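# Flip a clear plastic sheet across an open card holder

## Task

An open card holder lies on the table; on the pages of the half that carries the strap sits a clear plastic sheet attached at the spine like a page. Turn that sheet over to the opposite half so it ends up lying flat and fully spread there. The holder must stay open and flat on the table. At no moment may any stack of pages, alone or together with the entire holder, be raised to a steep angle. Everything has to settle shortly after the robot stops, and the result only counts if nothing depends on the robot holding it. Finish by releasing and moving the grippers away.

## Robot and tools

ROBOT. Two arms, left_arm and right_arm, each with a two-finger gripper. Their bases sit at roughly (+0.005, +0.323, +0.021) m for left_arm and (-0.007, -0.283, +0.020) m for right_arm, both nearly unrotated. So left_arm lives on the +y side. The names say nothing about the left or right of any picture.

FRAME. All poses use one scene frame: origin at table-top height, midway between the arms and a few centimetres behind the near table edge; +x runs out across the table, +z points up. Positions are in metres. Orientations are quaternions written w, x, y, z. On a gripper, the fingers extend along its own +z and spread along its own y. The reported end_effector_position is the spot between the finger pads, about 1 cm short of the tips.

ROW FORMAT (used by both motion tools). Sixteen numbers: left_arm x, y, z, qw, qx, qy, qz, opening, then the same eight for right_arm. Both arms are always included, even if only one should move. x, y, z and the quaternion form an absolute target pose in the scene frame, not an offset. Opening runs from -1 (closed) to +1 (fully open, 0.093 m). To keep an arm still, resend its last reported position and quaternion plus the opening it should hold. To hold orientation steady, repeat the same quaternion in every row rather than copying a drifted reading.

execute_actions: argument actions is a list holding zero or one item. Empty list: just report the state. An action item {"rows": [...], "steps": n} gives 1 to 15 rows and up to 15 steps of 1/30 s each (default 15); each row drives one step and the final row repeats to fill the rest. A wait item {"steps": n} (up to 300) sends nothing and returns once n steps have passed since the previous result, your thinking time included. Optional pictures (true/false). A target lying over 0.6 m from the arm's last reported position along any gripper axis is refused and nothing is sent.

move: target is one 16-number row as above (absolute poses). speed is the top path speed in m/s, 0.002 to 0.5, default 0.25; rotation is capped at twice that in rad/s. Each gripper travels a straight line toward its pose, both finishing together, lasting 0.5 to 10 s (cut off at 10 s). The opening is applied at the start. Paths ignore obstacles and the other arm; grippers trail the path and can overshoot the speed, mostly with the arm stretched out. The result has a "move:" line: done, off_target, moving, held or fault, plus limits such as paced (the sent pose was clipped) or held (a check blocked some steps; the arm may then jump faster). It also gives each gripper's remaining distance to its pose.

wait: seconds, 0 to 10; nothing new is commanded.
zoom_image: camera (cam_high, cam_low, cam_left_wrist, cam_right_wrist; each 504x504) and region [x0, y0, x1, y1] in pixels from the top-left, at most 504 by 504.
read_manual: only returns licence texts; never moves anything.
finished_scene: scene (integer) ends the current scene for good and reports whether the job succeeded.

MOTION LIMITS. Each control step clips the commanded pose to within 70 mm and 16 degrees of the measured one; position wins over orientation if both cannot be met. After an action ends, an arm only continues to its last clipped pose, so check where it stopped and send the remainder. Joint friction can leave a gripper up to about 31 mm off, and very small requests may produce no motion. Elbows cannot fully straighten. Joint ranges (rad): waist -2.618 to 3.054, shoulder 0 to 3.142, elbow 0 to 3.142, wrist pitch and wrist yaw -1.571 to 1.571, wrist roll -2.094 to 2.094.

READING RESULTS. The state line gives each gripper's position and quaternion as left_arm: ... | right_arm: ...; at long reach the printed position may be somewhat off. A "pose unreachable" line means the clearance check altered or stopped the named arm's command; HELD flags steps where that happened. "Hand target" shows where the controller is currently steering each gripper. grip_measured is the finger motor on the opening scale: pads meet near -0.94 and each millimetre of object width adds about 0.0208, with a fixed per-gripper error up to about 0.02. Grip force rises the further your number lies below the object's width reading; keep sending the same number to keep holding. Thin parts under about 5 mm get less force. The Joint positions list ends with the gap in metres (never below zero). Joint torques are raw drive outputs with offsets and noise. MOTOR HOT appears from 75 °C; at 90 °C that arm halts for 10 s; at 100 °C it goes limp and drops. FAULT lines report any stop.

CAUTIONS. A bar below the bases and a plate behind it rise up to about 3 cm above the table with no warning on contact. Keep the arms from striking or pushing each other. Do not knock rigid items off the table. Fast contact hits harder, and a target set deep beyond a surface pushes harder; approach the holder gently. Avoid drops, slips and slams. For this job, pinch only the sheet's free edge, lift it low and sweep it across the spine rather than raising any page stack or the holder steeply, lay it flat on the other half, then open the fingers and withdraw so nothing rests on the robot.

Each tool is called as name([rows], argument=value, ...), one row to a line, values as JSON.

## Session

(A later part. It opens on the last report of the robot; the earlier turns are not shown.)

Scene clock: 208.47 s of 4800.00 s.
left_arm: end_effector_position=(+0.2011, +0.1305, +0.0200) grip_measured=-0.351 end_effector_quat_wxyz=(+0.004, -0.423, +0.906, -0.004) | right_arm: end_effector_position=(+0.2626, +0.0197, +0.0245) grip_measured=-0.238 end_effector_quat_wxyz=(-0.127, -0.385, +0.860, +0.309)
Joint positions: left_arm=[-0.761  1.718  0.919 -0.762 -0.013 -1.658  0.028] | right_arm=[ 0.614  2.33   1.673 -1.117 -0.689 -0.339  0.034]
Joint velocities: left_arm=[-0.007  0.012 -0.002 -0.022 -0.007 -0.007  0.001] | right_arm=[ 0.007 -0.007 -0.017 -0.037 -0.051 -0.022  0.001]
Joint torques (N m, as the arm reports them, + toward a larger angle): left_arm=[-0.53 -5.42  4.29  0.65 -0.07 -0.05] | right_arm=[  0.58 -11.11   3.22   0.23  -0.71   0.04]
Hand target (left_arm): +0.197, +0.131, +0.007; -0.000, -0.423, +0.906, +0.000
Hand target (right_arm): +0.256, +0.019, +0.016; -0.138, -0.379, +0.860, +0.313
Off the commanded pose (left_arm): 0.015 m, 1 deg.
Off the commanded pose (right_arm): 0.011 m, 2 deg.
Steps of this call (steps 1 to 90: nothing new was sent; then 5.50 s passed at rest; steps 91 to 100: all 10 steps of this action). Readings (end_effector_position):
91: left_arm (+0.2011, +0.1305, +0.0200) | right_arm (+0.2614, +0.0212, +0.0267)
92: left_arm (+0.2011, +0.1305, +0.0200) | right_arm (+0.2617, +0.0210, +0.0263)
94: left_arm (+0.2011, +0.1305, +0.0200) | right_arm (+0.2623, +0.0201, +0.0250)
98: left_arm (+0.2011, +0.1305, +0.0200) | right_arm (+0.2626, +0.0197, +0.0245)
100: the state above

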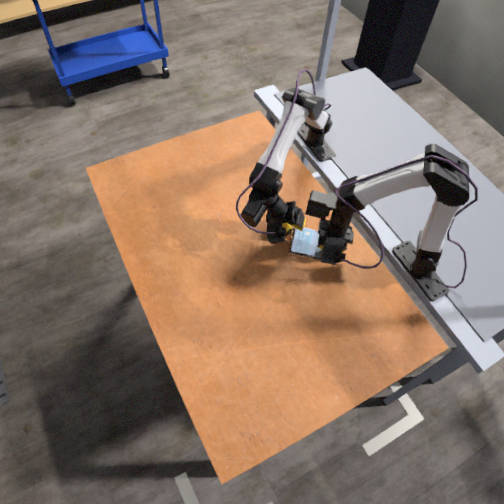

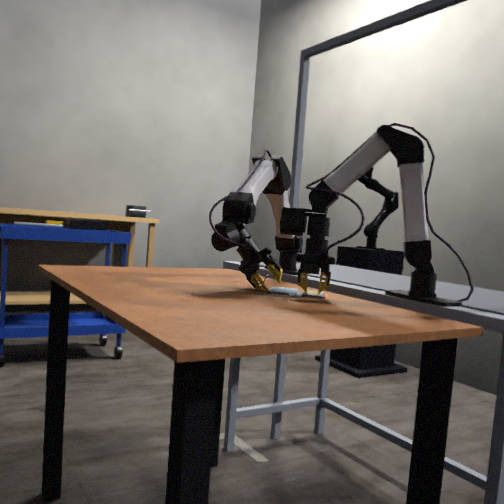

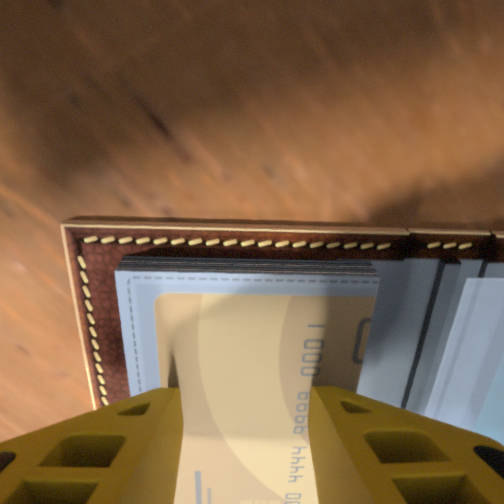

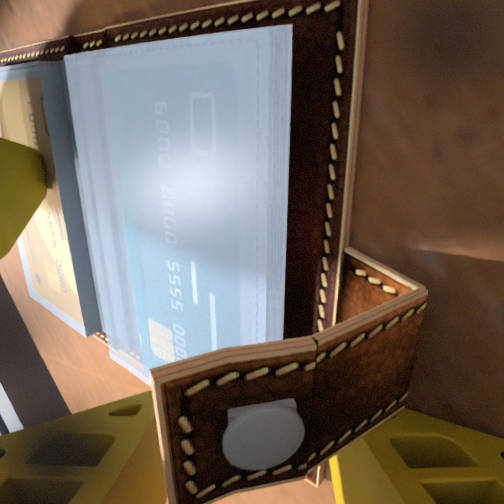

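move(target=[0.197,0.130,0.006,0,-0.4226,0.9063,0,-0.35,0.264,0.022,0.037,-0.1378,-0.3785,0.8601,0.313,-0.02], speed=0.015)

zoom_image(camera="cam_low", region=[250, 270, 300, 300])

Scene clock: 214.90 s of 4800.00 s.
left_arm: end_effector_position=(+0.2010, +0.1306, +0.0200) grip_measured=-0.351 end_effector_quat_wxyz=(+0.004, -0.423, +0.906, -0.004) | right_arm: end_effector_position=(+0.2635, +0.0237, +0.0385) grip_measured=-0.021 end_effector_quat_wxyz=(-0.130, -0.383, +0.858, +0.315)
Joint positions: left_arm=[-0.761  1.718  0.919 -0.762 -0.013 -1.658  0.028] | right_arm=[ 0.615  2.325  1.718 -1.171 -0.704 -0.339  0.044]
Joint velocities: left_arm=[-0.007  0.007 -0.002  0.007 -0.037 -0.095 -0.   ] | right_arm=[ 0.002 -0.012 -0.007  0.007  0.081  0.051  0.   ]
Joint torques (N m, as the arm reports them, + toward a larger angle): left_arm=[-0.55 -5.36  4.23  0.65 -0.06 -0.05] | right_arm=[ -0.05 -10.97   6.57  -0.08  -0.57  -0.02]
Hand target (left_arm): +0.197, +0.131, +0.007; -0.000, -0.423, +0.906, +0.000
Hand target (right_arm): +0.264, +0.022, +0.037; -0.138, -0.378, +0.860, +0.313
Off the commanded pose (left_arm): 0.015 m, 1 deg.
Off the commanded pose (right_arm): 0.002 m, 1 deg.
After step 90, 2.23 s passed at rest.
move: off_target (left_arm)

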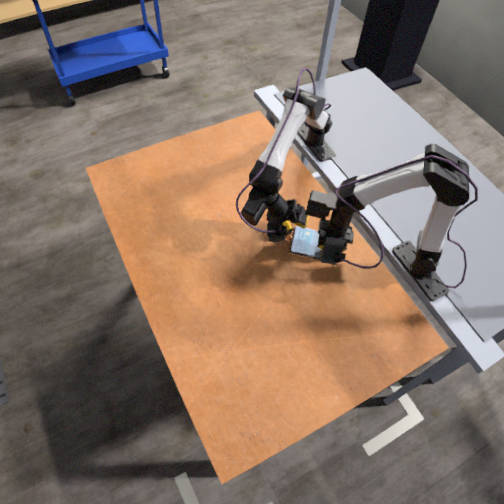

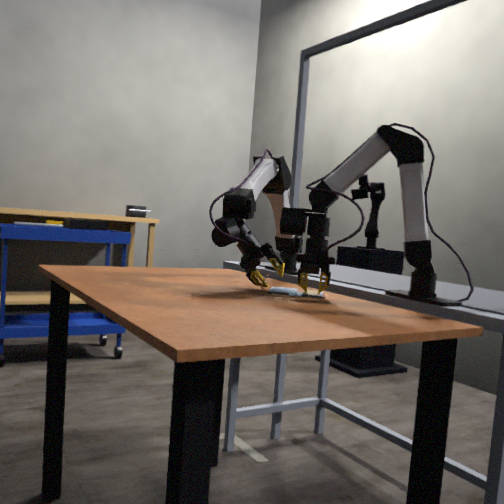

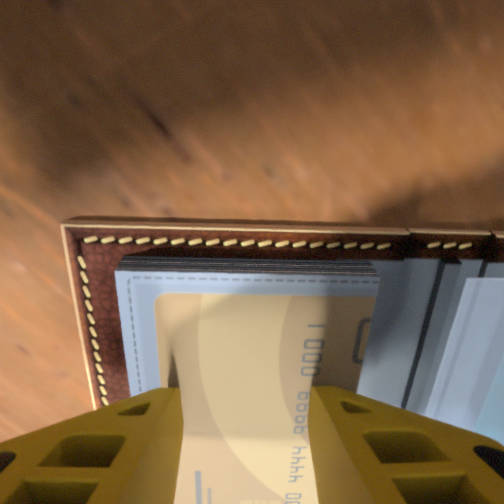

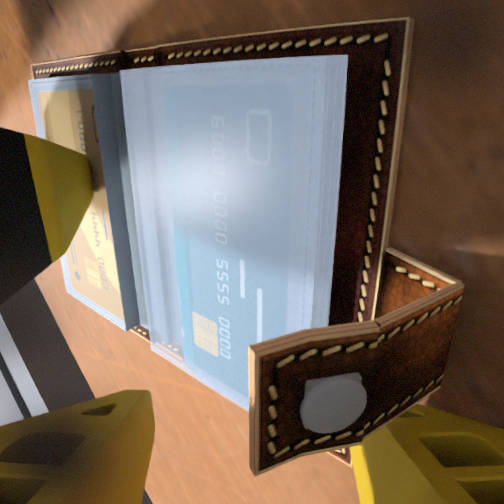

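Region (250, 270, 300, 300) of cam_low's 504x504 image, scaled by 10.080, with more detail than that image has; it fills the top 302 rows of this view, and the rest is white.

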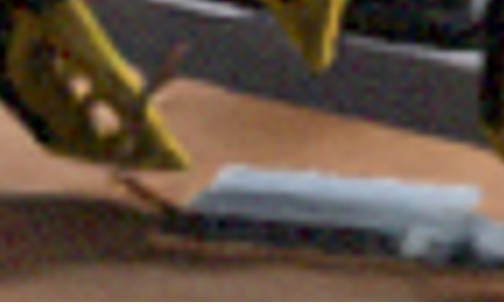

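move(target=[0.197,0.130,0.006,0,-0.4226,0.9063,0,-0.35,0.2535,0.032,0.037,-0.1378,-0.3785,0.8601,0.313,0.31], speed=0.01)

zoom_image(camera="cam_low", region=[250, 270, 300, 300])

Scene clock: 223.80 s of 4800.00 s.
left_arm: end_effector_position=(+0.2010, +0.1306, +0.0200) grip_measured=-0.351 end_effector_quat_wxyz=(+0.004, -0.423, +0.906, -0.004) | right_arm: end_effector_position=(+0.2553, +0.0307, +0.0385) grip_measured=+0.309 end_effector_quat_wxyz=(-0.140, -0.380, +0.859, +0.313)
Joint positions: left_arm=[-0.761  1.718  0.919 -0.762 -0.013 -1.658  0.028] | right_arm=[ 0.641  2.325  1.718 -1.172 -0.706 -0.308  0.06 ]
Joint velocities: left_arm=[ 0.002  0.002  0.002 -0.066  0.081 -0.007  0.   ] | right_arm=[ 0.002 -0.007 -0.012  0.007 -0.007  0.007 -0.001]
Joint torques (N m, as the arm reports them, + toward a larger angle): left_arm=[-0.5  -5.36  4.26  0.65 -0.07 -0.06] | right_arm=[  0.68 -12.25   4.21   0.23  -0.6    0.06]
Hand target (left_arm): +0.197, +0.131, +0.007; -0.000, -0.423, +0.906, +0.000
Hand target (right_arm): +0.254, +0.032, +0.037; -0.138, -0.379, +0.860, +0.313
Off the commanded pose (left_arm): 0.015 m, 1 deg.
Off the commanded pose (right_arm): 0.003 m, 0 deg.
After step 90, 4.23 s passed at rest.
move: off_target (left_arm)

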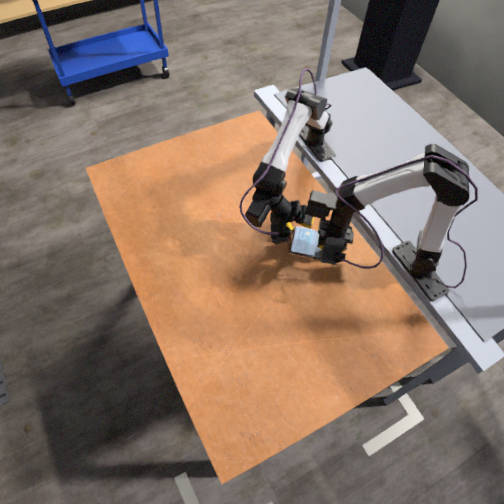

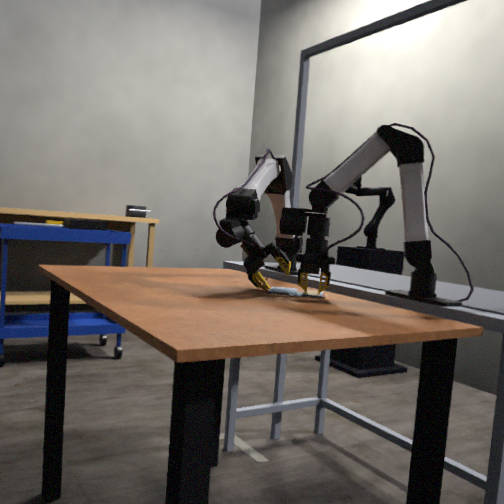

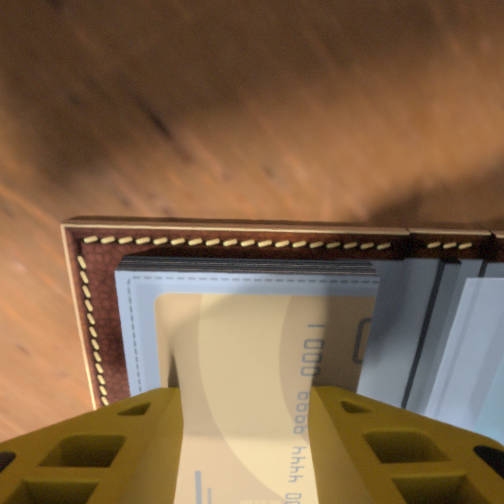

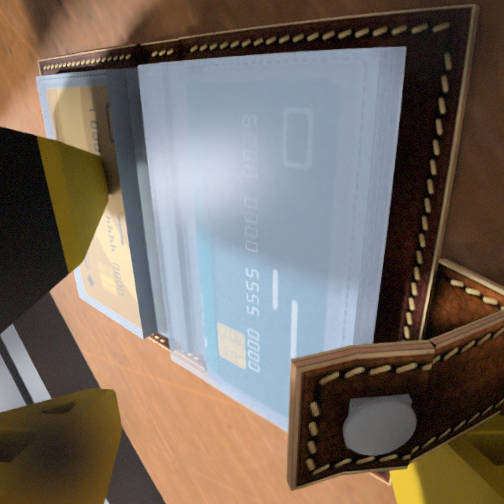

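Region (250, 270, 300, 300) of cam_low's 504x504 image, scaled by 10.080, with more detail than that image has; it fills the top 302 rows of this view, and the rest is white.

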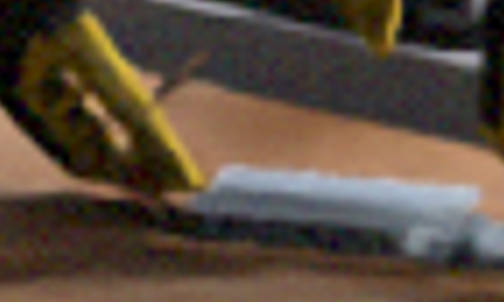

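execute_actions([
  {"rows": [[0.197,0.130,0.006,0,-0.4226,0.9063,0,-0.35,0.2535,0.032,0.037,-0.1378,-0.3785,0.8601,0.313,0.27],[0.197,0.130,0.006,0,-0.4226,0.9063,0,-0.35,0.2535,0.032,0.037,-0.1378,-0.3785,0.8601,0.313,0.23],[0.197,0.130,0.006,0,-0.4226,0.9063,0,-0.35,0.2535,0.032,0.037,-0.1378,-0.3785,0.8601,0.313,0.19],[0.197,0.130,0.006,0,-0.4226,0.9063,0,-0.35,0.2535,0.032,0.037,-0.1378,-0.3785,0.8601,0.313,0.15]], "steps": 10},
])

zoom_image(camera="cam_low", region=[258, 276, 288, 296])

Scene clock: 230.33 s of 4800.00 s.
left_arm: end_effector_position=(+0.2010, +0.1306, +0.0200) grip_measured=-0.351 end_effector_quat_wxyz=(+0.004, -0.423, +0.906, -0.004) | right_arm: end_effector_position=(+0.2554, +0.0307, +0.0385) grip_measured=+0.152 end_effector_quat_wxyz=(-0.140, -0.379, +0.860, +0.312)
Joint positions: left_arm=[-0.761  1.718  0.919 -0.762 -0.013 -1.658  0.028] | right_arm=[ 0.641  2.325  1.718 -1.172 -0.706 -0.306  0.052]
Joint velocities: left_arm=[-0.012  0.017  0.012 -0.051 -0.095 -0.051 -0.001] | right_arm=[-0.007 -0.017  0.007  0.037  0.037 -0.037 -0.   ]
Joint torques (N m, as the arm reports them, + toward a larger angle): left_arm=[-0.55 -5.36  4.31  0.65 -0.07 -0.06] | right_arm=[  0.68 -12.23   4.18   0.23  -0.6    0.06]
Hand target (left_arm): +0.197, +0.131, +0.007; -0.000, -0.423, +0.906, +0.000
Hand target (right_arm): +0.254, +0.032, +0.037; -0.138, -0.378, +0.860, +0.313
Off the commanded pose (left_arm): 0.015 m, 1 deg.
Off the commanded pose (right_arm): 0.003 m, 0 deg.
Steps of this call (steps 1 to 90: nothing new was sent; then 3.20 s passed at rest; steps 91 to 100: all 10 steps of this action). Readings (end_effector_position):
91: left_arm (+0.2010, +0.1306, +0.0200) | right_arm (+0.2553, +0.0307, +0.0385)
92: left_arm (+0.2010, +0.1306, +0.0200) | right_arm (+0.2553, +0.0307, +0.0385)
94: left_arm (+0.2010, +0.1306, +0.0200) | right_arm (+0.2553, +0.0307, +0.0385)
98: left_arm (+0.2010, +0.1306, +0.0200) | right_arm (+0.2554, +0.0307, +0.0385)
100: the state above

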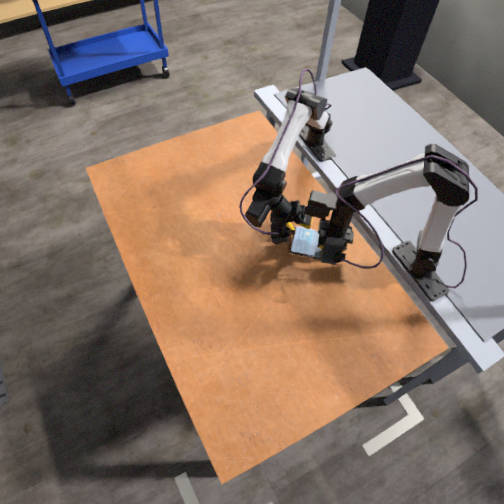

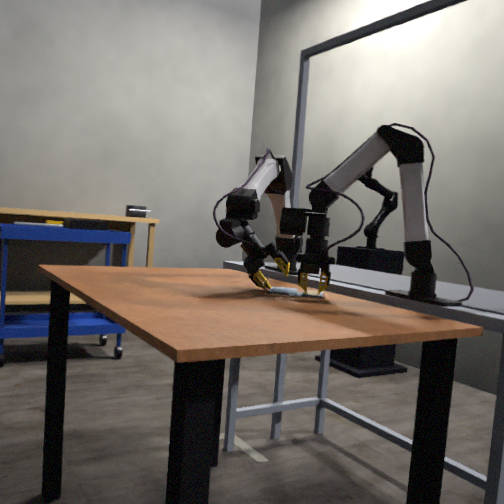

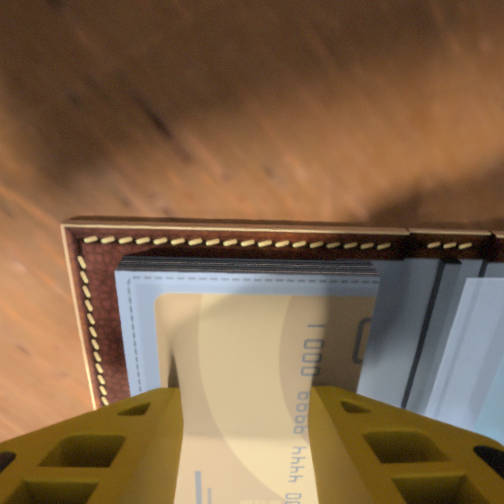

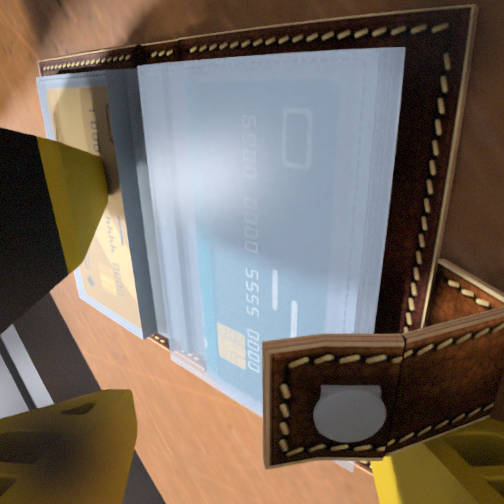

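Region (258, 276, 288, 296) of cam_low's 504x504 image, scaled by 16.800, with more detail than that image has.

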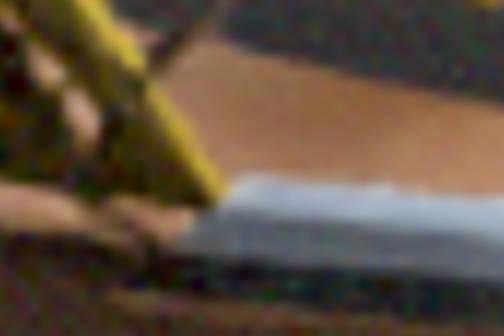

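move(target=[0.197,0.130,0.006,0,-0.4226,0.9063,0,-0.35,0.2505,0.0347,0.037,-0.1378,-0.3785,0.8601,0.313,0.18], speed=0.006)

zoom_image(camera="cam_low", region=[258, 276, 288, 296])

Scene clock: 238.10 s of 4800.00 s.
left_arm: end_effector_position=(+0.2010, +0.1306, +0.0200) grip_measured=-0.351 end_effector_quat_wxyz=(+0.004, -0.423, +0.906, -0.004) | right_arm: end_effector_position=(+0.2542, +0.0327, +0.0383) grip_measured=+0.179 end_effector_quat_wxyz=(-0.141, -0.377, +0.861, +0.312)
Joint positions: left_arm=[-0.761  1.718  0.919 -0.762 -0.013 -1.658  0.028] | right_arm=[ 0.647  2.325  1.718 -1.168 -0.706 -0.294  0.054]
Joint velocities: left_arm=[ 0.007 -0.017 -0.002  0.022 -0.066  0.022  0.   ] | right_arm=[ 0.002  0.002 -0.002 -0.066 -0.037  0.051 -0.001]
Joint torques (N m, as the arm reports them, + toward a larger angle): left_arm=[-0.56 -5.37  4.23  0.64 -0.06 -0.06] | right_arm=[  1.01 -12.63   3.51   0.3   -0.62   0.05]
Hand target (left_arm): +0.197, +0.131, +0.007; -0.000, -0.423, +0.906, +0.000
Hand target (right_arm): +0.251, +0.035, +0.037; -0.138, -0.379, +0.860, +0.313
Off the commanded pose (left_arm): 0.015 m, 1 deg.
Off the commanded pose (right_arm): 0.004 m, 0 deg.
After step 90, 2.13 s passed at rest.
move: off_target (left_arm)

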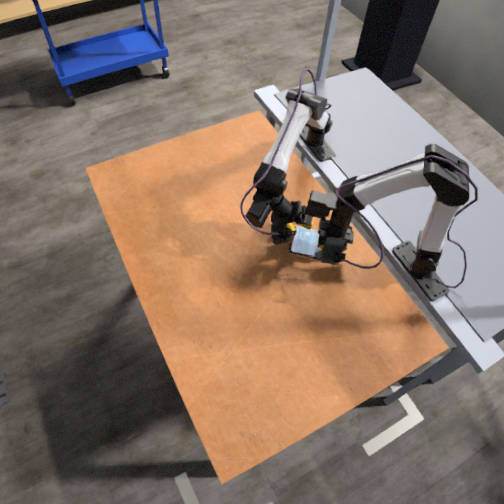

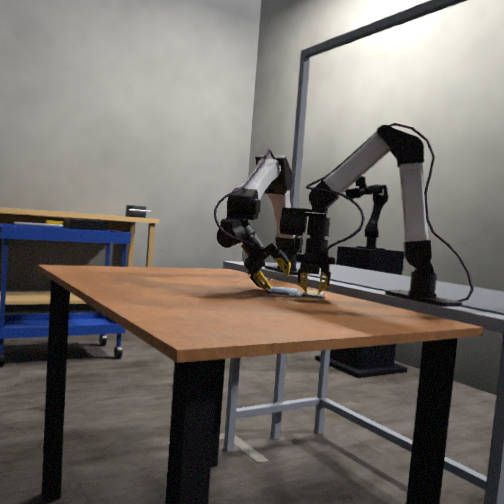

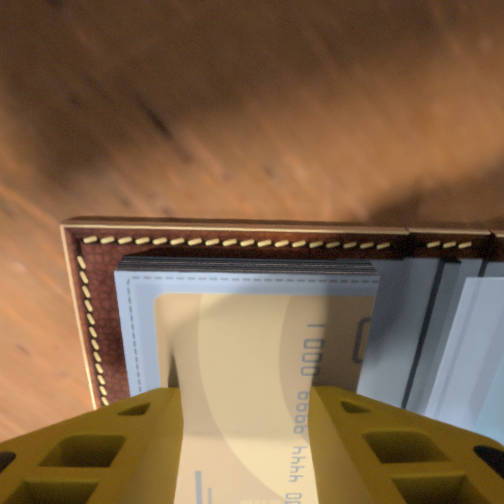

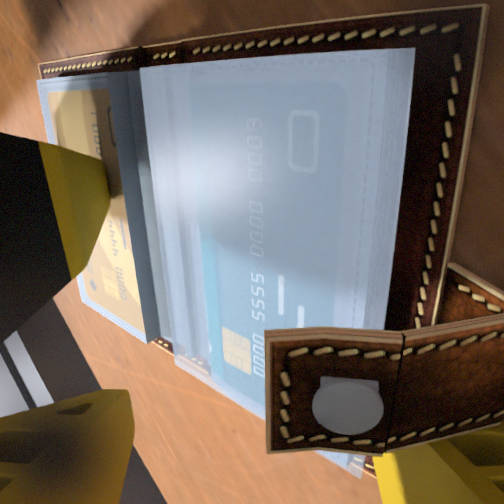

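Region (258, 276, 288, 296) of cam_low's 504x504 image, scaled by 16.800, with more detail than that image has.

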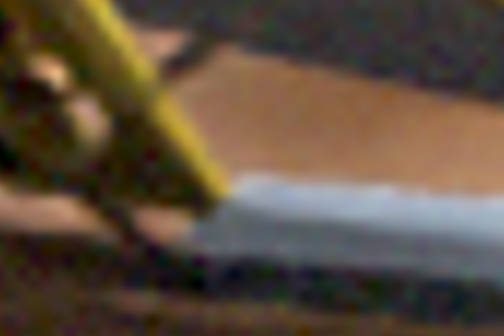

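move(target=[0.197,0.130,0.006,0,-0.4226,0.9063,0,-0.35,0.2465,0.0275,0.040,-0.1378,-0.3785,0.8601,0.313,0.22], speed=0.008)

zoom_image(camera="cam_low", region=[250, 270, 300, 300])

Scene clock: 245.80 s of 4800.00 s.
left_arm: end_effector_position=(+0.2010, +0.1306, +0.0200) grip_measured=-0.351 end_effector_quat_wxyz=(+0.004, -0.423, +0.906, -0.004) | right_arm: end_effector_position=(+0.2480, +0.0286, +0.0418) grip_measured=+0.219 end_effector_quat_wxyz=(-0.140, -0.377, +0.861, +0.312)
Joint positions: left_arm=[-0.761  1.718  0.919 -0.762 -0.013 -1.658  0.028] | right_arm=[ 0.647  2.291  1.673 -1.157 -0.707 -0.294  0.056]
Joint velocities: left_arm=[-0.002 -0.012  0.007  0.022 -0.022 -0.022 -0.001] | right_arm=[-0.002 -0.002  0.007  0.051  0.022  0.022  0.001]
Joint torques (N m, as the arm reports them, + toward a larger angle): left_arm=[-0.54 -5.38  4.3   0.66 -0.06 -0.05] | right_arm=[  0.23 -12.13   3.79   0.25  -0.6   -0.04]
Hand target (left_arm): +0.197, +0.131, +0.007; -0.000, -0.423, +0.906, +0.000
Hand target (right_arm): +0.247, +0.028, +0.040; -0.138, -0.379, +0.860, +0.313
Off the commanded pose (left_arm): 0.015 m, 1 deg.
Off the commanded pose (right_arm): 0.003 m, 0 deg.
After step 90, 2.67 s passed at rest.
move: off_target (left_arm)

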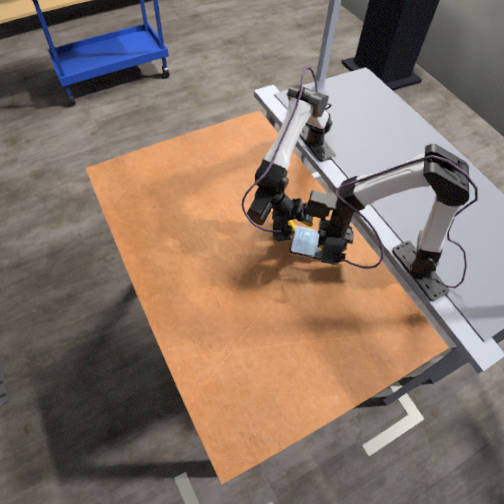

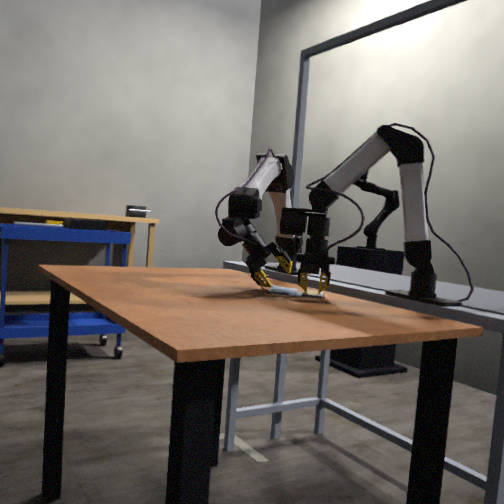

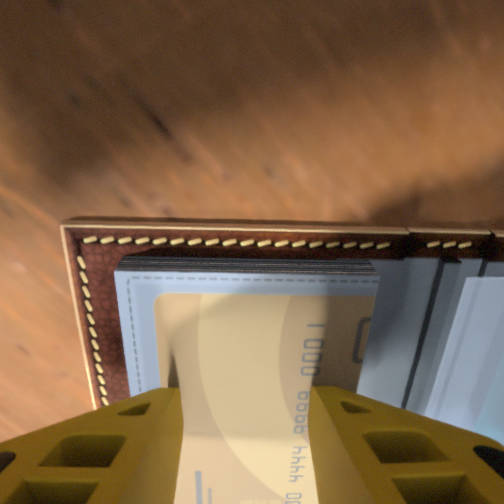

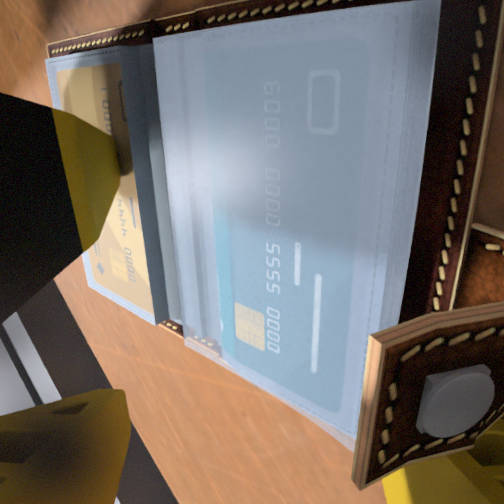

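Region (250, 270, 300, 300) of cam_low's 504x504 image, scaled by 10.080, with more detail than that image has; it fills the top 302 rows of this view, and the rest is white.

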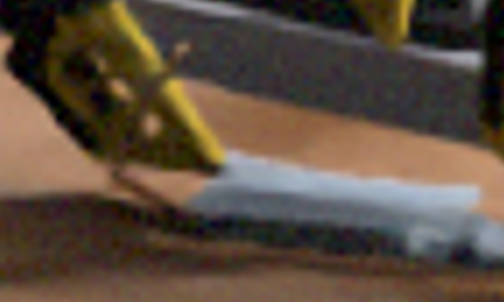

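execute_actions([
  {"rows": [[0.197,0.130,0.006,0,-0.4226,0.9063,0,-0.35,0.2465,0.0275,0.040,-0.1378,-0.3785,0.8601,0.313,0.19],[0.197,0.130,0.006,0,-0.4226,0.9063,0,-0.35,0.2465,0.0275,0.040,-0.1378,-0.3785,0.8601,0.313,0.16],[0.197,0.130,0.006,0,-0.4226,0.9063,0,-0.35,0.2465,0.0275,0.040,-0.1378,-0.3785,0.8601,0.313,0.13],[0.197,0.130,0.006,0,-0.4226,0.9063,0,-0.35,0.2465,0.0275,0.040,-0.1378,-0.3785,0.8601,0.313,0.1],[0.197,0.130,0.006,0,-0.4226,0.9063,0,-0.35,0.2465,0.0275,0.040,-0.1378,-0.3785,0.8601,0.313,0.07],[0.197,0.130,0.006,0,-0.4226,0.9063,0,-0.35,0.2465,0.0275,0.040,-0.1378,-0.3785,0.8601,0.313,0.04],[0.197,0.130,0.006,0,-0.4226,0.9063,0,-0.35,0.2465,0.0275,0.040,-0.1378,-0.3785,0.8601,0.313,0.0]], "steps": 12},
])

zoom_image(camera="cam_low", region=[250, 270, 300, 300])

Scene clock: 253.30 s of 4800.00 s.
left_arm: end_effector_position=(+0.2010, +0.1306, +0.0200) grip_measured=-0.351 end_effector_quat_wxyz=(+0.004, -0.423, +0.906, -0.004) | right_arm: end_effector_position=(+0.2481, +0.0287, +0.0418) grip_measured=+0.002 end_effector_quat_wxyz=(-0.140, -0.377, +0.861, +0.312)
Joint positions: left_arm=[-0.761  1.718  0.919 -0.762 -0.013 -1.658  0.028] | right_arm=[ 0.647  2.291  1.673 -1.156 -0.707 -0.294  0.045]
Joint velocities: left_arm=[ 0.007  0.002  0.002  0.007  0.022 -0.037 -0.001] | right_arm=[ 0.002 -0.012  0.002 -0.022  0.007  0.022 -0.001]
Joint torques (N m, as the arm reports them, + toward a larger angle): left_arm=[-0.51 -5.41  4.28  0.65 -0.07 -0.04] | right_arm=[  0.23 -12.16   3.8    0.23  -0.6   -0.05]
Hand target (left_arm): +0.197, +0.131, +0.007; -0.000, -0.423, +0.906, +0.000
Hand target (right_arm): +0.246, +0.028, +0.040; -0.138, -0.378, +0.860, +0.313
Off the commanded pose (left_arm): 0.015 m, 1 deg.
Off the commanded pose (right_arm): 0.003 m, 0 deg.
Steps of this call (steps 1 to 90: nothing new was sent; then 4.10 s passed at rest; steps 91 to 102: all 12 steps of this action). Readings (end_effector_position):
91: left_arm (+0.2010, +0.1306, +0.0200) | right_arm (+0.2481, +0.0287, +0.0418)
92: left_arm (+0.2010, +0.1306, +0.0200) | right_arm (+0.2481, +0.0287, +0.0418)
94: left_arm (+0.2010, +0.1306, +0.0200) | right_arm (+0.2481, +0.0287, +0.0418)
98: left_arm (+0.2010, +0.1306, +0.0200) | right_arm (+0.2481, +0.0287, +0.0418)
102: the state above

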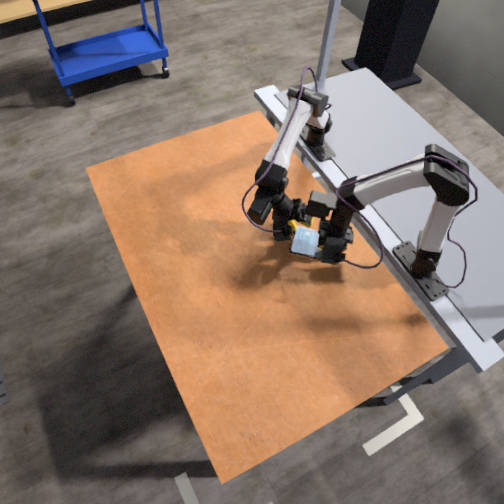

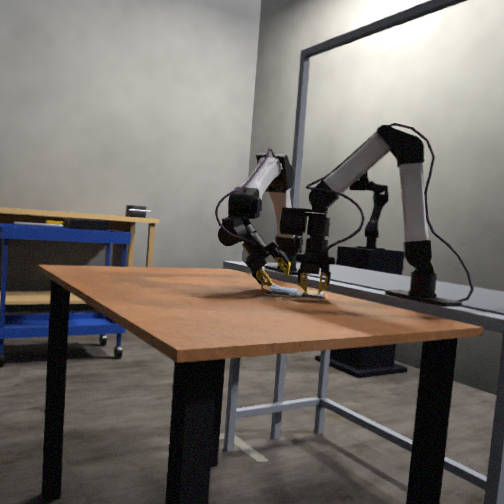

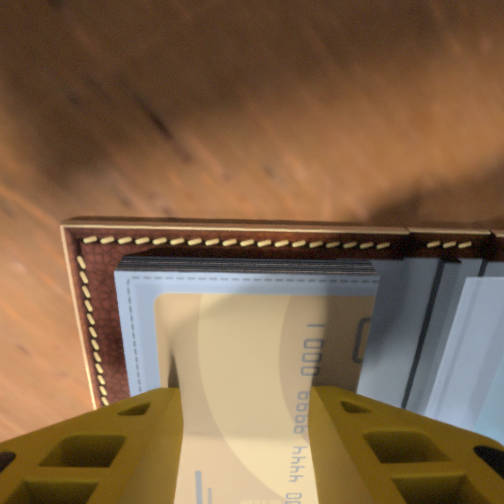

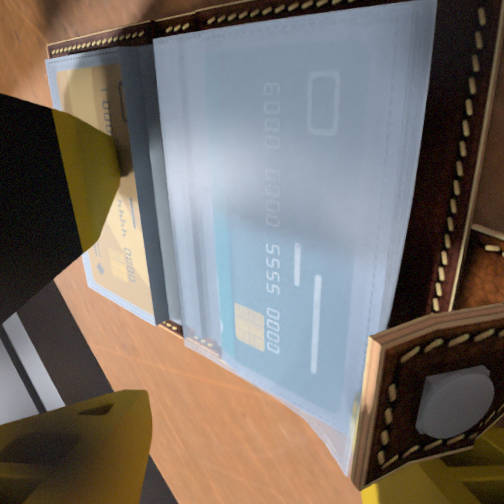

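Region (250, 270, 300, 300) of cam_low's 504x504 image, scaled by 10.080, with more detail than that image has; it fills the top 302 rows of this view, and the rest is white.

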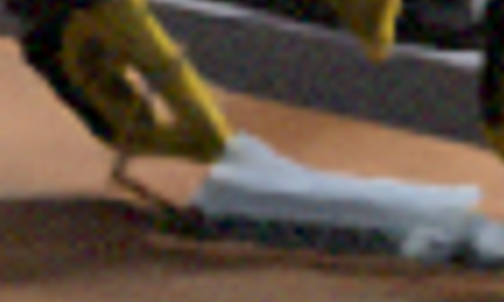

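move(target=[0.197,0.130,0.006,0,-0.4226,0.9063,0,-0.35,0.2385,0.0395,0.040,-0.1378,-0.3785,0.8601,0.313,0.0], speed=0.01)

zoom_image(camera="cam_low", region=[245, 262, 305, 300])

Scene clock: 261.23 s of 4800.00 s.
left_arm: end_effector_position=(+0.2011, +0.1305, +0.0200) grip_measured=-0.351 end_effector_quat_wxyz=(+0.004, -0.423, +0.906, -0.004) | right_arm: end_effector_position=(+0.2409, +0.0385, +0.0417) grip_measured=+0.002 end_effector_quat_wxyz=(-0.140, -0.380, +0.860, +0.312)
Joint positions: left_arm=[-0.761  1.718  0.919 -0.762 -0.013 -1.658  0.028] | right_arm=[ 0.676  2.284  1.664 -1.13  -0.712 -0.261  0.045]
Joint velocities: left_arm=[ 0.007 -0.007  0.002 -0.007 -0.022 -0.051 -0.   ] | right_arm=[ 0.002  0.017 -0.017 -0.007 -0.11   0.022 -0.001]
Joint torques (N m, as the arm reports them, + toward a larger angle): left_arm=[-0.55 -5.39  4.27  0.65 -0.06 -0.04] | right_arm=[  0.71 -12.04   3.87   0.35  -0.62   0.06]
Hand target (left_arm): +0.197, +0.131, +0.007; -0.000, -0.423, +0.906, +0.000
Hand target (right_arm): +0.239, +0.039, +0.040; -0.138, -0.379, +0.860, +0.313
Off the commanded pose (left_arm): 0.015 m, 1 deg.
Off the commanded pose (right_arm): 0.003 m, 0 deg.
After step 90, 3.27 s passed at rest.
move: off_target (left_arm)

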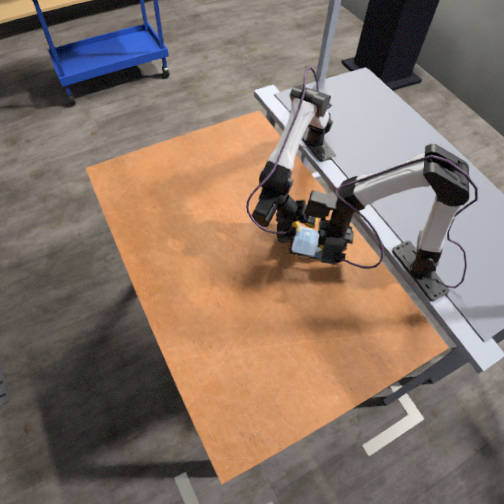

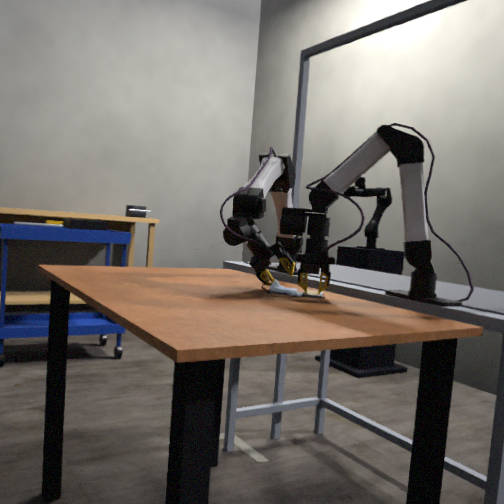

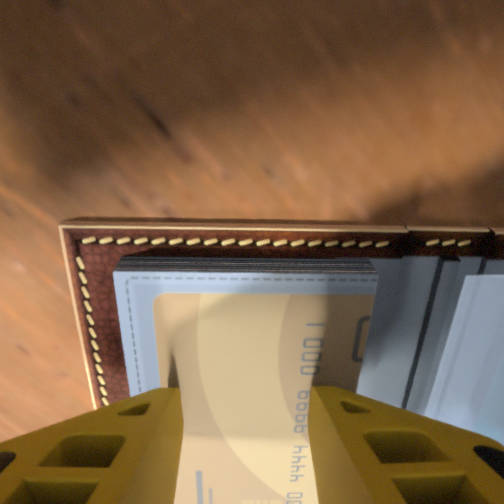

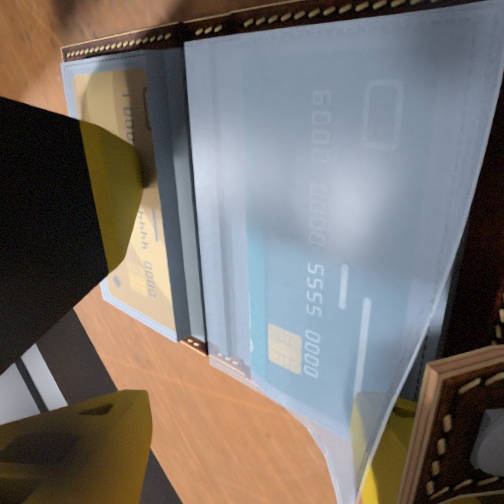

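Region (245, 262, 305, 300) of cam_low's 504x504 image, scaled by 8.400, with more detail than that image has; it fills the top 319 rows of this view, and the rest is white.

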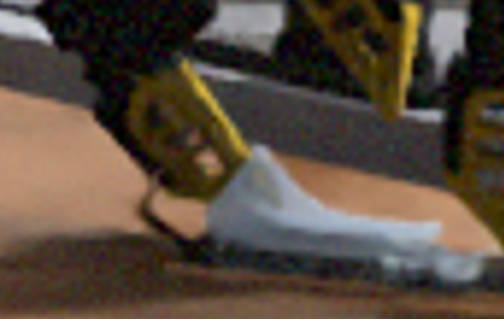

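execute_actions([
  {"rows": [[0.197,0.130,0.006,0,-0.4226,0.9063,0,-0.35,0.2385,0.0395,0.040,-0.1378,-0.3785,0.8601,0.313,-0.07],[0.197,0.130,0.006,0,-0.4226,0.9063,0,-0.35,0.2385,0.0395,0.040,-0.1378,-0.3785,0.8601,0.313,-0.14],[0.197,0.130,0.006,0,-0.4226,0.9063,0,-0.35,0.2385,0.0395,0.040,-0.1378,-0.3785,0.8601,0.313,-0.21],[0.197,0.130,0.006,0,-0.4226,0.9063,0,-0.35,0.2385,0.0395,0.040,-0.1378,-0.3785,0.8601,0.313,-0.28],[0.197,0.130,0.006,0,-0.4226,0.9063,0,-0.35,0.2385,0.0395,0.040,-0.1378,-0.3785,0.8601,0.313,-0.35],[0.197,0.130,0.006,0,-0.4226,0.9063,0,-0.35,0.2385,0.0395,0.040,-0.1378,-0.3785,0.8601,0.313,-0.42],[0.197,0.130,0.006,0,-0.4226,0.9063,0,-0.35,0.2385,0.0395,0.040,-0.1378,-0.3785,0.8601,0.313,-0.49],[0.197,0.130,0.006,0,-0.4226,0.9063,0,-0.35,0.2385,0.0395,0.040,-0.1378,-0.3785,0.8601,0.313,-0.56],[0.197,0.130,0.006,0,-0.4226,0.9063,0,-0.35,0.2385,0.0395,0.040,-0.1378,-0.3785,0.8601,0.313,-0.63],[0.197,0.130,0.006,0,-0.4226,0.9063,0,-0.35,0.2385,0.0395,0.040,-0.1378,-0.3785,0.8601,0.313,-0.7],[0.197,0.130,0.006,0,-0.4226,0.9063,0,-0.35,0.2385,0.0395,0.040,-0.1378,-0.3785,0.8601,0.313,-0.77],[0.197,0.130,0.006,0,-0.4226,0.9063,0,-0.35,0.2385,0.0395,0.040,-0.1378,-0.3785,0.8601,0.313,-0.84],[0.197,0.130,0.006,0,-0.4226,0.9063,0,-0.35,0.2385,0.0395,0.040,-0.1378,-0.3785,0.8601,0.313,-0.91],[0.197,0.130,0.006,0,-0.4226,0.9063,0,-0.35,0.2385,0.0395,0.040,-0.1378,-0.3785,0.8601,0.313,-1]], "steps": 15},
], pictures=false)

move(target=[0.20,0.15,0.07,0,-0.4226,0.9063,0,-0.35,0.2385,0.0395,0.040,-0.1378,-0.3785,0.8601,0.313,-1], speed=0.1)

zoom_image(camera="cam_low", region=[240, 250, 336, 305])

Scene clock: 274.30 s of 4800.00 s.
left_arm: end_effector_position=(+0.2011, +0.1305, +0.0200) grip_measured=-0.351 end_effector_quat_wxyz=(+0.004, -0.423, +0.906, -0.004) | right_arm: end_effector_position=(+0.2416, +0.0391, +0.0416) grip_measured=-0.997 end_effector_quat_wxyz=(-0.138, -0.380, +0.860, +0.312)
Joint positions: left_arm=[-0.761  1.718  0.919 -0.762 -0.013 -1.658  0.028] | right_arm=[ 0.676  2.284  1.663 -1.125 -0.712 -0.259  0.   ]
Joint velocities: left_arm=[-0.002  0.002 -0.002  0.066 -0.022 -0.066  0.   ] | right_arm=[-0.012 -0.007  0.012  0.11  -0.051  0.037  0.   ]
Joint torques (N m, as the arm reports them, + toward a larger angle): left_arm=[-0.53 -5.33  4.28  0.66 -0.06 -0.05] | right_arm=[  0.69 -12.12   3.92   0.3   -0.61   0.06]
Hand target (left_arm): +0.197, +0.131, +0.007; -0.000, -0.423, +0.906, +0.000
Hand target (right_arm): +0.239, +0.039, +0.040; -0.138, -0.379, +0.860, +0.313
Off the commanded pose (left_arm): 0.015 m, 1 deg.
Off the commanded pose (right_arm): 0.003 m, 0 deg.
Steps of this call (steps 1 to 90: nothing new was sent; then 9.57 s passed at rest; steps 91 to 105: all 15 steps of this action). Readings (end_effector_position):
91: left_arm (+0.2011, +0.1305, +0.0200) | right_arm (+0.2409, +0.0385, +0.0416)
92: left_arm (+0.2011, +0.1305, +0.0200) | right_arm (+0.2409, +0.0385, +0.0416)
94: left_arm (+0.2011, +0.1305, +0.0200) | right_arm (+0.2409, +0.0385, +0.0416)
98: left_arm (+0.2011, +0.1305, +0.0200) | right_arm (+0.2413, +0.0389, +0.0416)
105: the state above

Scene clock: 275.63 s of 4800.00 s.
left_arm: end_effector_position=(+0.1944, +0.1523, +0.0602) grip_measured=-0.351 end_effector_quat_wxyz=(-0.003, -0.422, +0.907, +0.014) | right_arm: end_effector_position=(+0.2416, +0.0392, +0.0416) grip_measured=-1.000 end_effector_quat_wxyz=(-0.138, -0.380, +0.860, +0.313)
Joint positions: left_arm=[-0.72   1.604  0.973 -0.968 -0.013 -1.615  0.028] | right_arm=[ 0.676  2.284  1.663 -1.125 -0.713 -0.259  0.   ]
Joint velocities: left_arm=[ 0.002 -0.007  0.012 -0.022  0.007 -0.051 -0.001] | right_arm=[ 0.017  0.007  0.002 -0.066 -0.037 -0.037  0.   ]
Joint torques (N m, as the arm reports them, + toward a larger angle): left_arm=[ 0.62 -8.66  8.78  0.06 -0.06  0.09] | right_arm=[  0.69 -12.13   3.91   0.3   -0.61   0.06]
Hand target (left_arm): +0.200, +0.150, +0.069; +0.000, -0.423, +0.906, -0.000
Hand target (right_arm): +0.239, +0.039, +0.040; -0.138, -0.379, +0.860, +0.313
Off the commanded pose (left_arm): 0.011 m, 2 deg.
Off the commanded pose (right_arm): 0.003 m, 0 deg.
move: off_target (left_arm)

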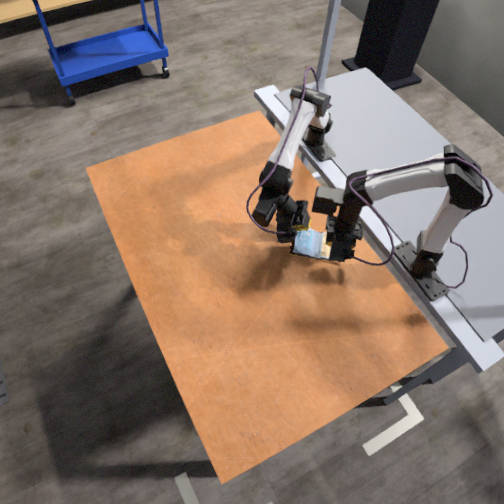

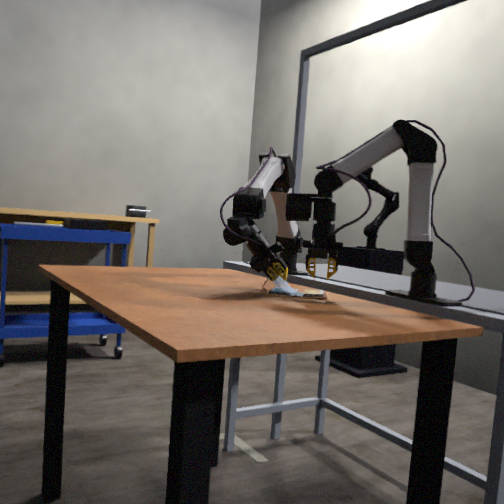

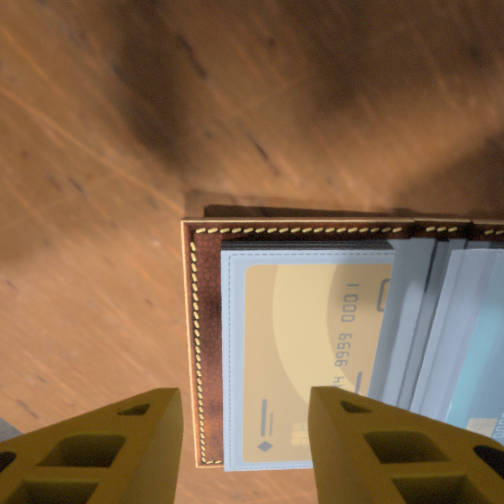

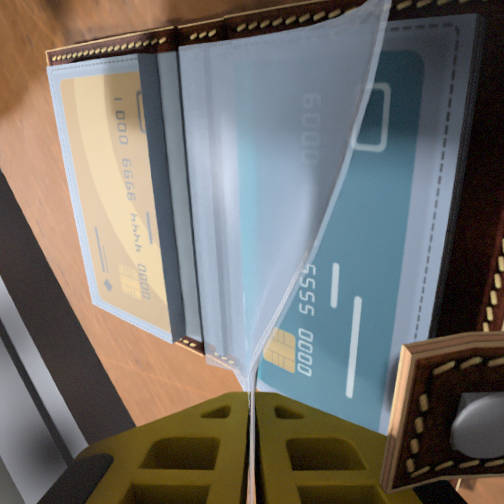

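Region (240, 250, 336, 305) of cam_low's 504x504 image, scaled by 5.250, with more detail than that image has; it fills the top 289 rows of this view, and the rest is white.

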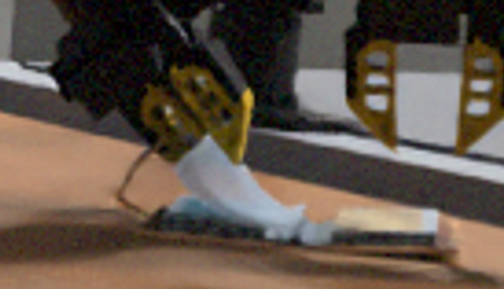

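execute_actions(actions=[])

Scene clock: 285.73 s of 4800.00 s.
left_arm: end_effector_position=(+0.1941, +0.1526, +0.0602) grip_measured=-0.351 end_effector_quat_wxyz=(-0.003, -0.422, +0.907, +0.015) | right_arm: end_effector_position=(+0.2416, +0.0392, +0.0416) grip_measured=-1.000 end_effector_quat_wxyz=(-0.138, -0.380, +0.860, +0.313)
Joint positions: left_arm=[-0.72   1.604  0.973 -0.969 -0.013 -1.614  0.028] | right_arm=[ 0.676  2.284  1.663 -1.125 -0.713 -0.259  0.   ]
Joint velocities: left_arm=[ 0.012  0.002  0.012  0.022 -0.066 -0.022  0.   ] | right_arm=[ 0.002 -0.007  0.022 -0.022 -0.022  0.007  0.   ]
Joint torques (N m, as the arm reports them, + toward a larger angle): left_arm=[ 0.6  -8.71  8.75  0.04 -0.07  0.08] | right_arm=[  0.7  -12.11   3.91   0.3   -0.61   0.05]
Hand target (left_arm): +0.200, +0.150, +0.069; +0.000, -0.423, +0.906, -0.000
Hand target (right_arm): +0.239, +0.039, +0.040; -0.138, -0.379, +0.860, +0.313
Off the commanded pose (left_arm): 0.012 m, 2 deg.
Off the commanded pose (right_arm): 0.003 m, 0 deg.
Steps of this call (steps 1 to 90: nothing new was sent; then 7.10 s passed at rest). Readings (end_effector_position):
1: left_arm (+0.1944, +0.1523, +0.0602) | right_arm (+0.2416, +0.0392, +0.0416)
2: left_arm (+0.1943, +0.1524, +0.0602) | right_arm (+0.2416, +0.0392, +0.0416)
4: left_arm (+0.1942, +0.1525, +0.0602) | right_arm (+0.2416, +0.0392, +0.0416)
8: left_arm (+0.1942, +0.1525, +0.0602) | right_arm (+0.2416, +0.0392, +0.0416)
90: the state above

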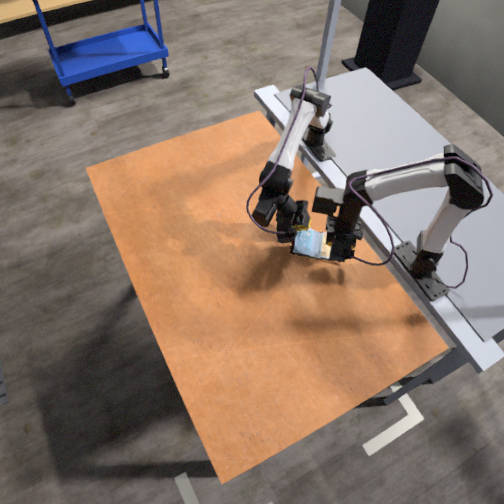

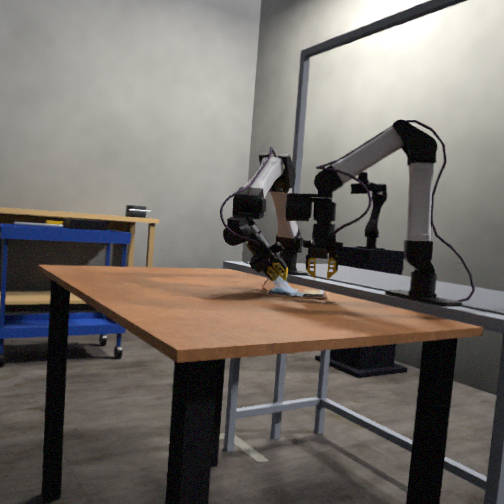

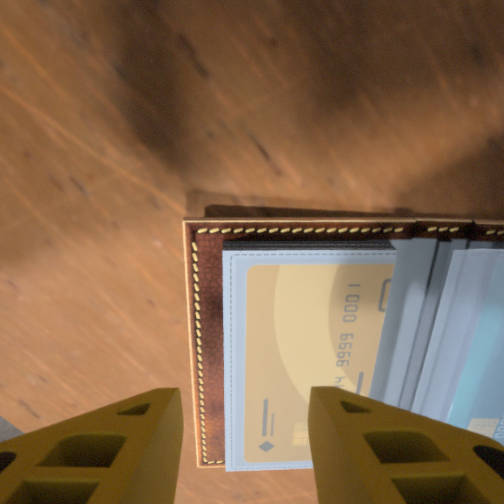

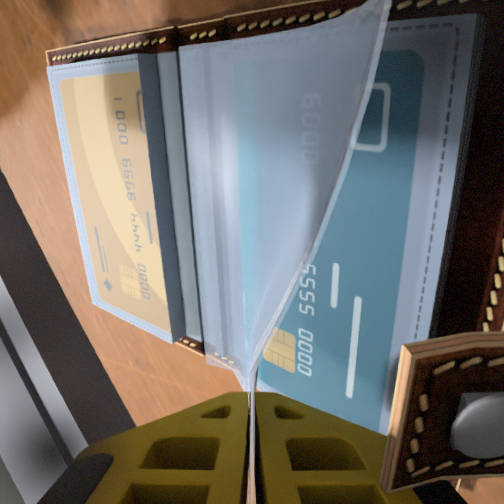

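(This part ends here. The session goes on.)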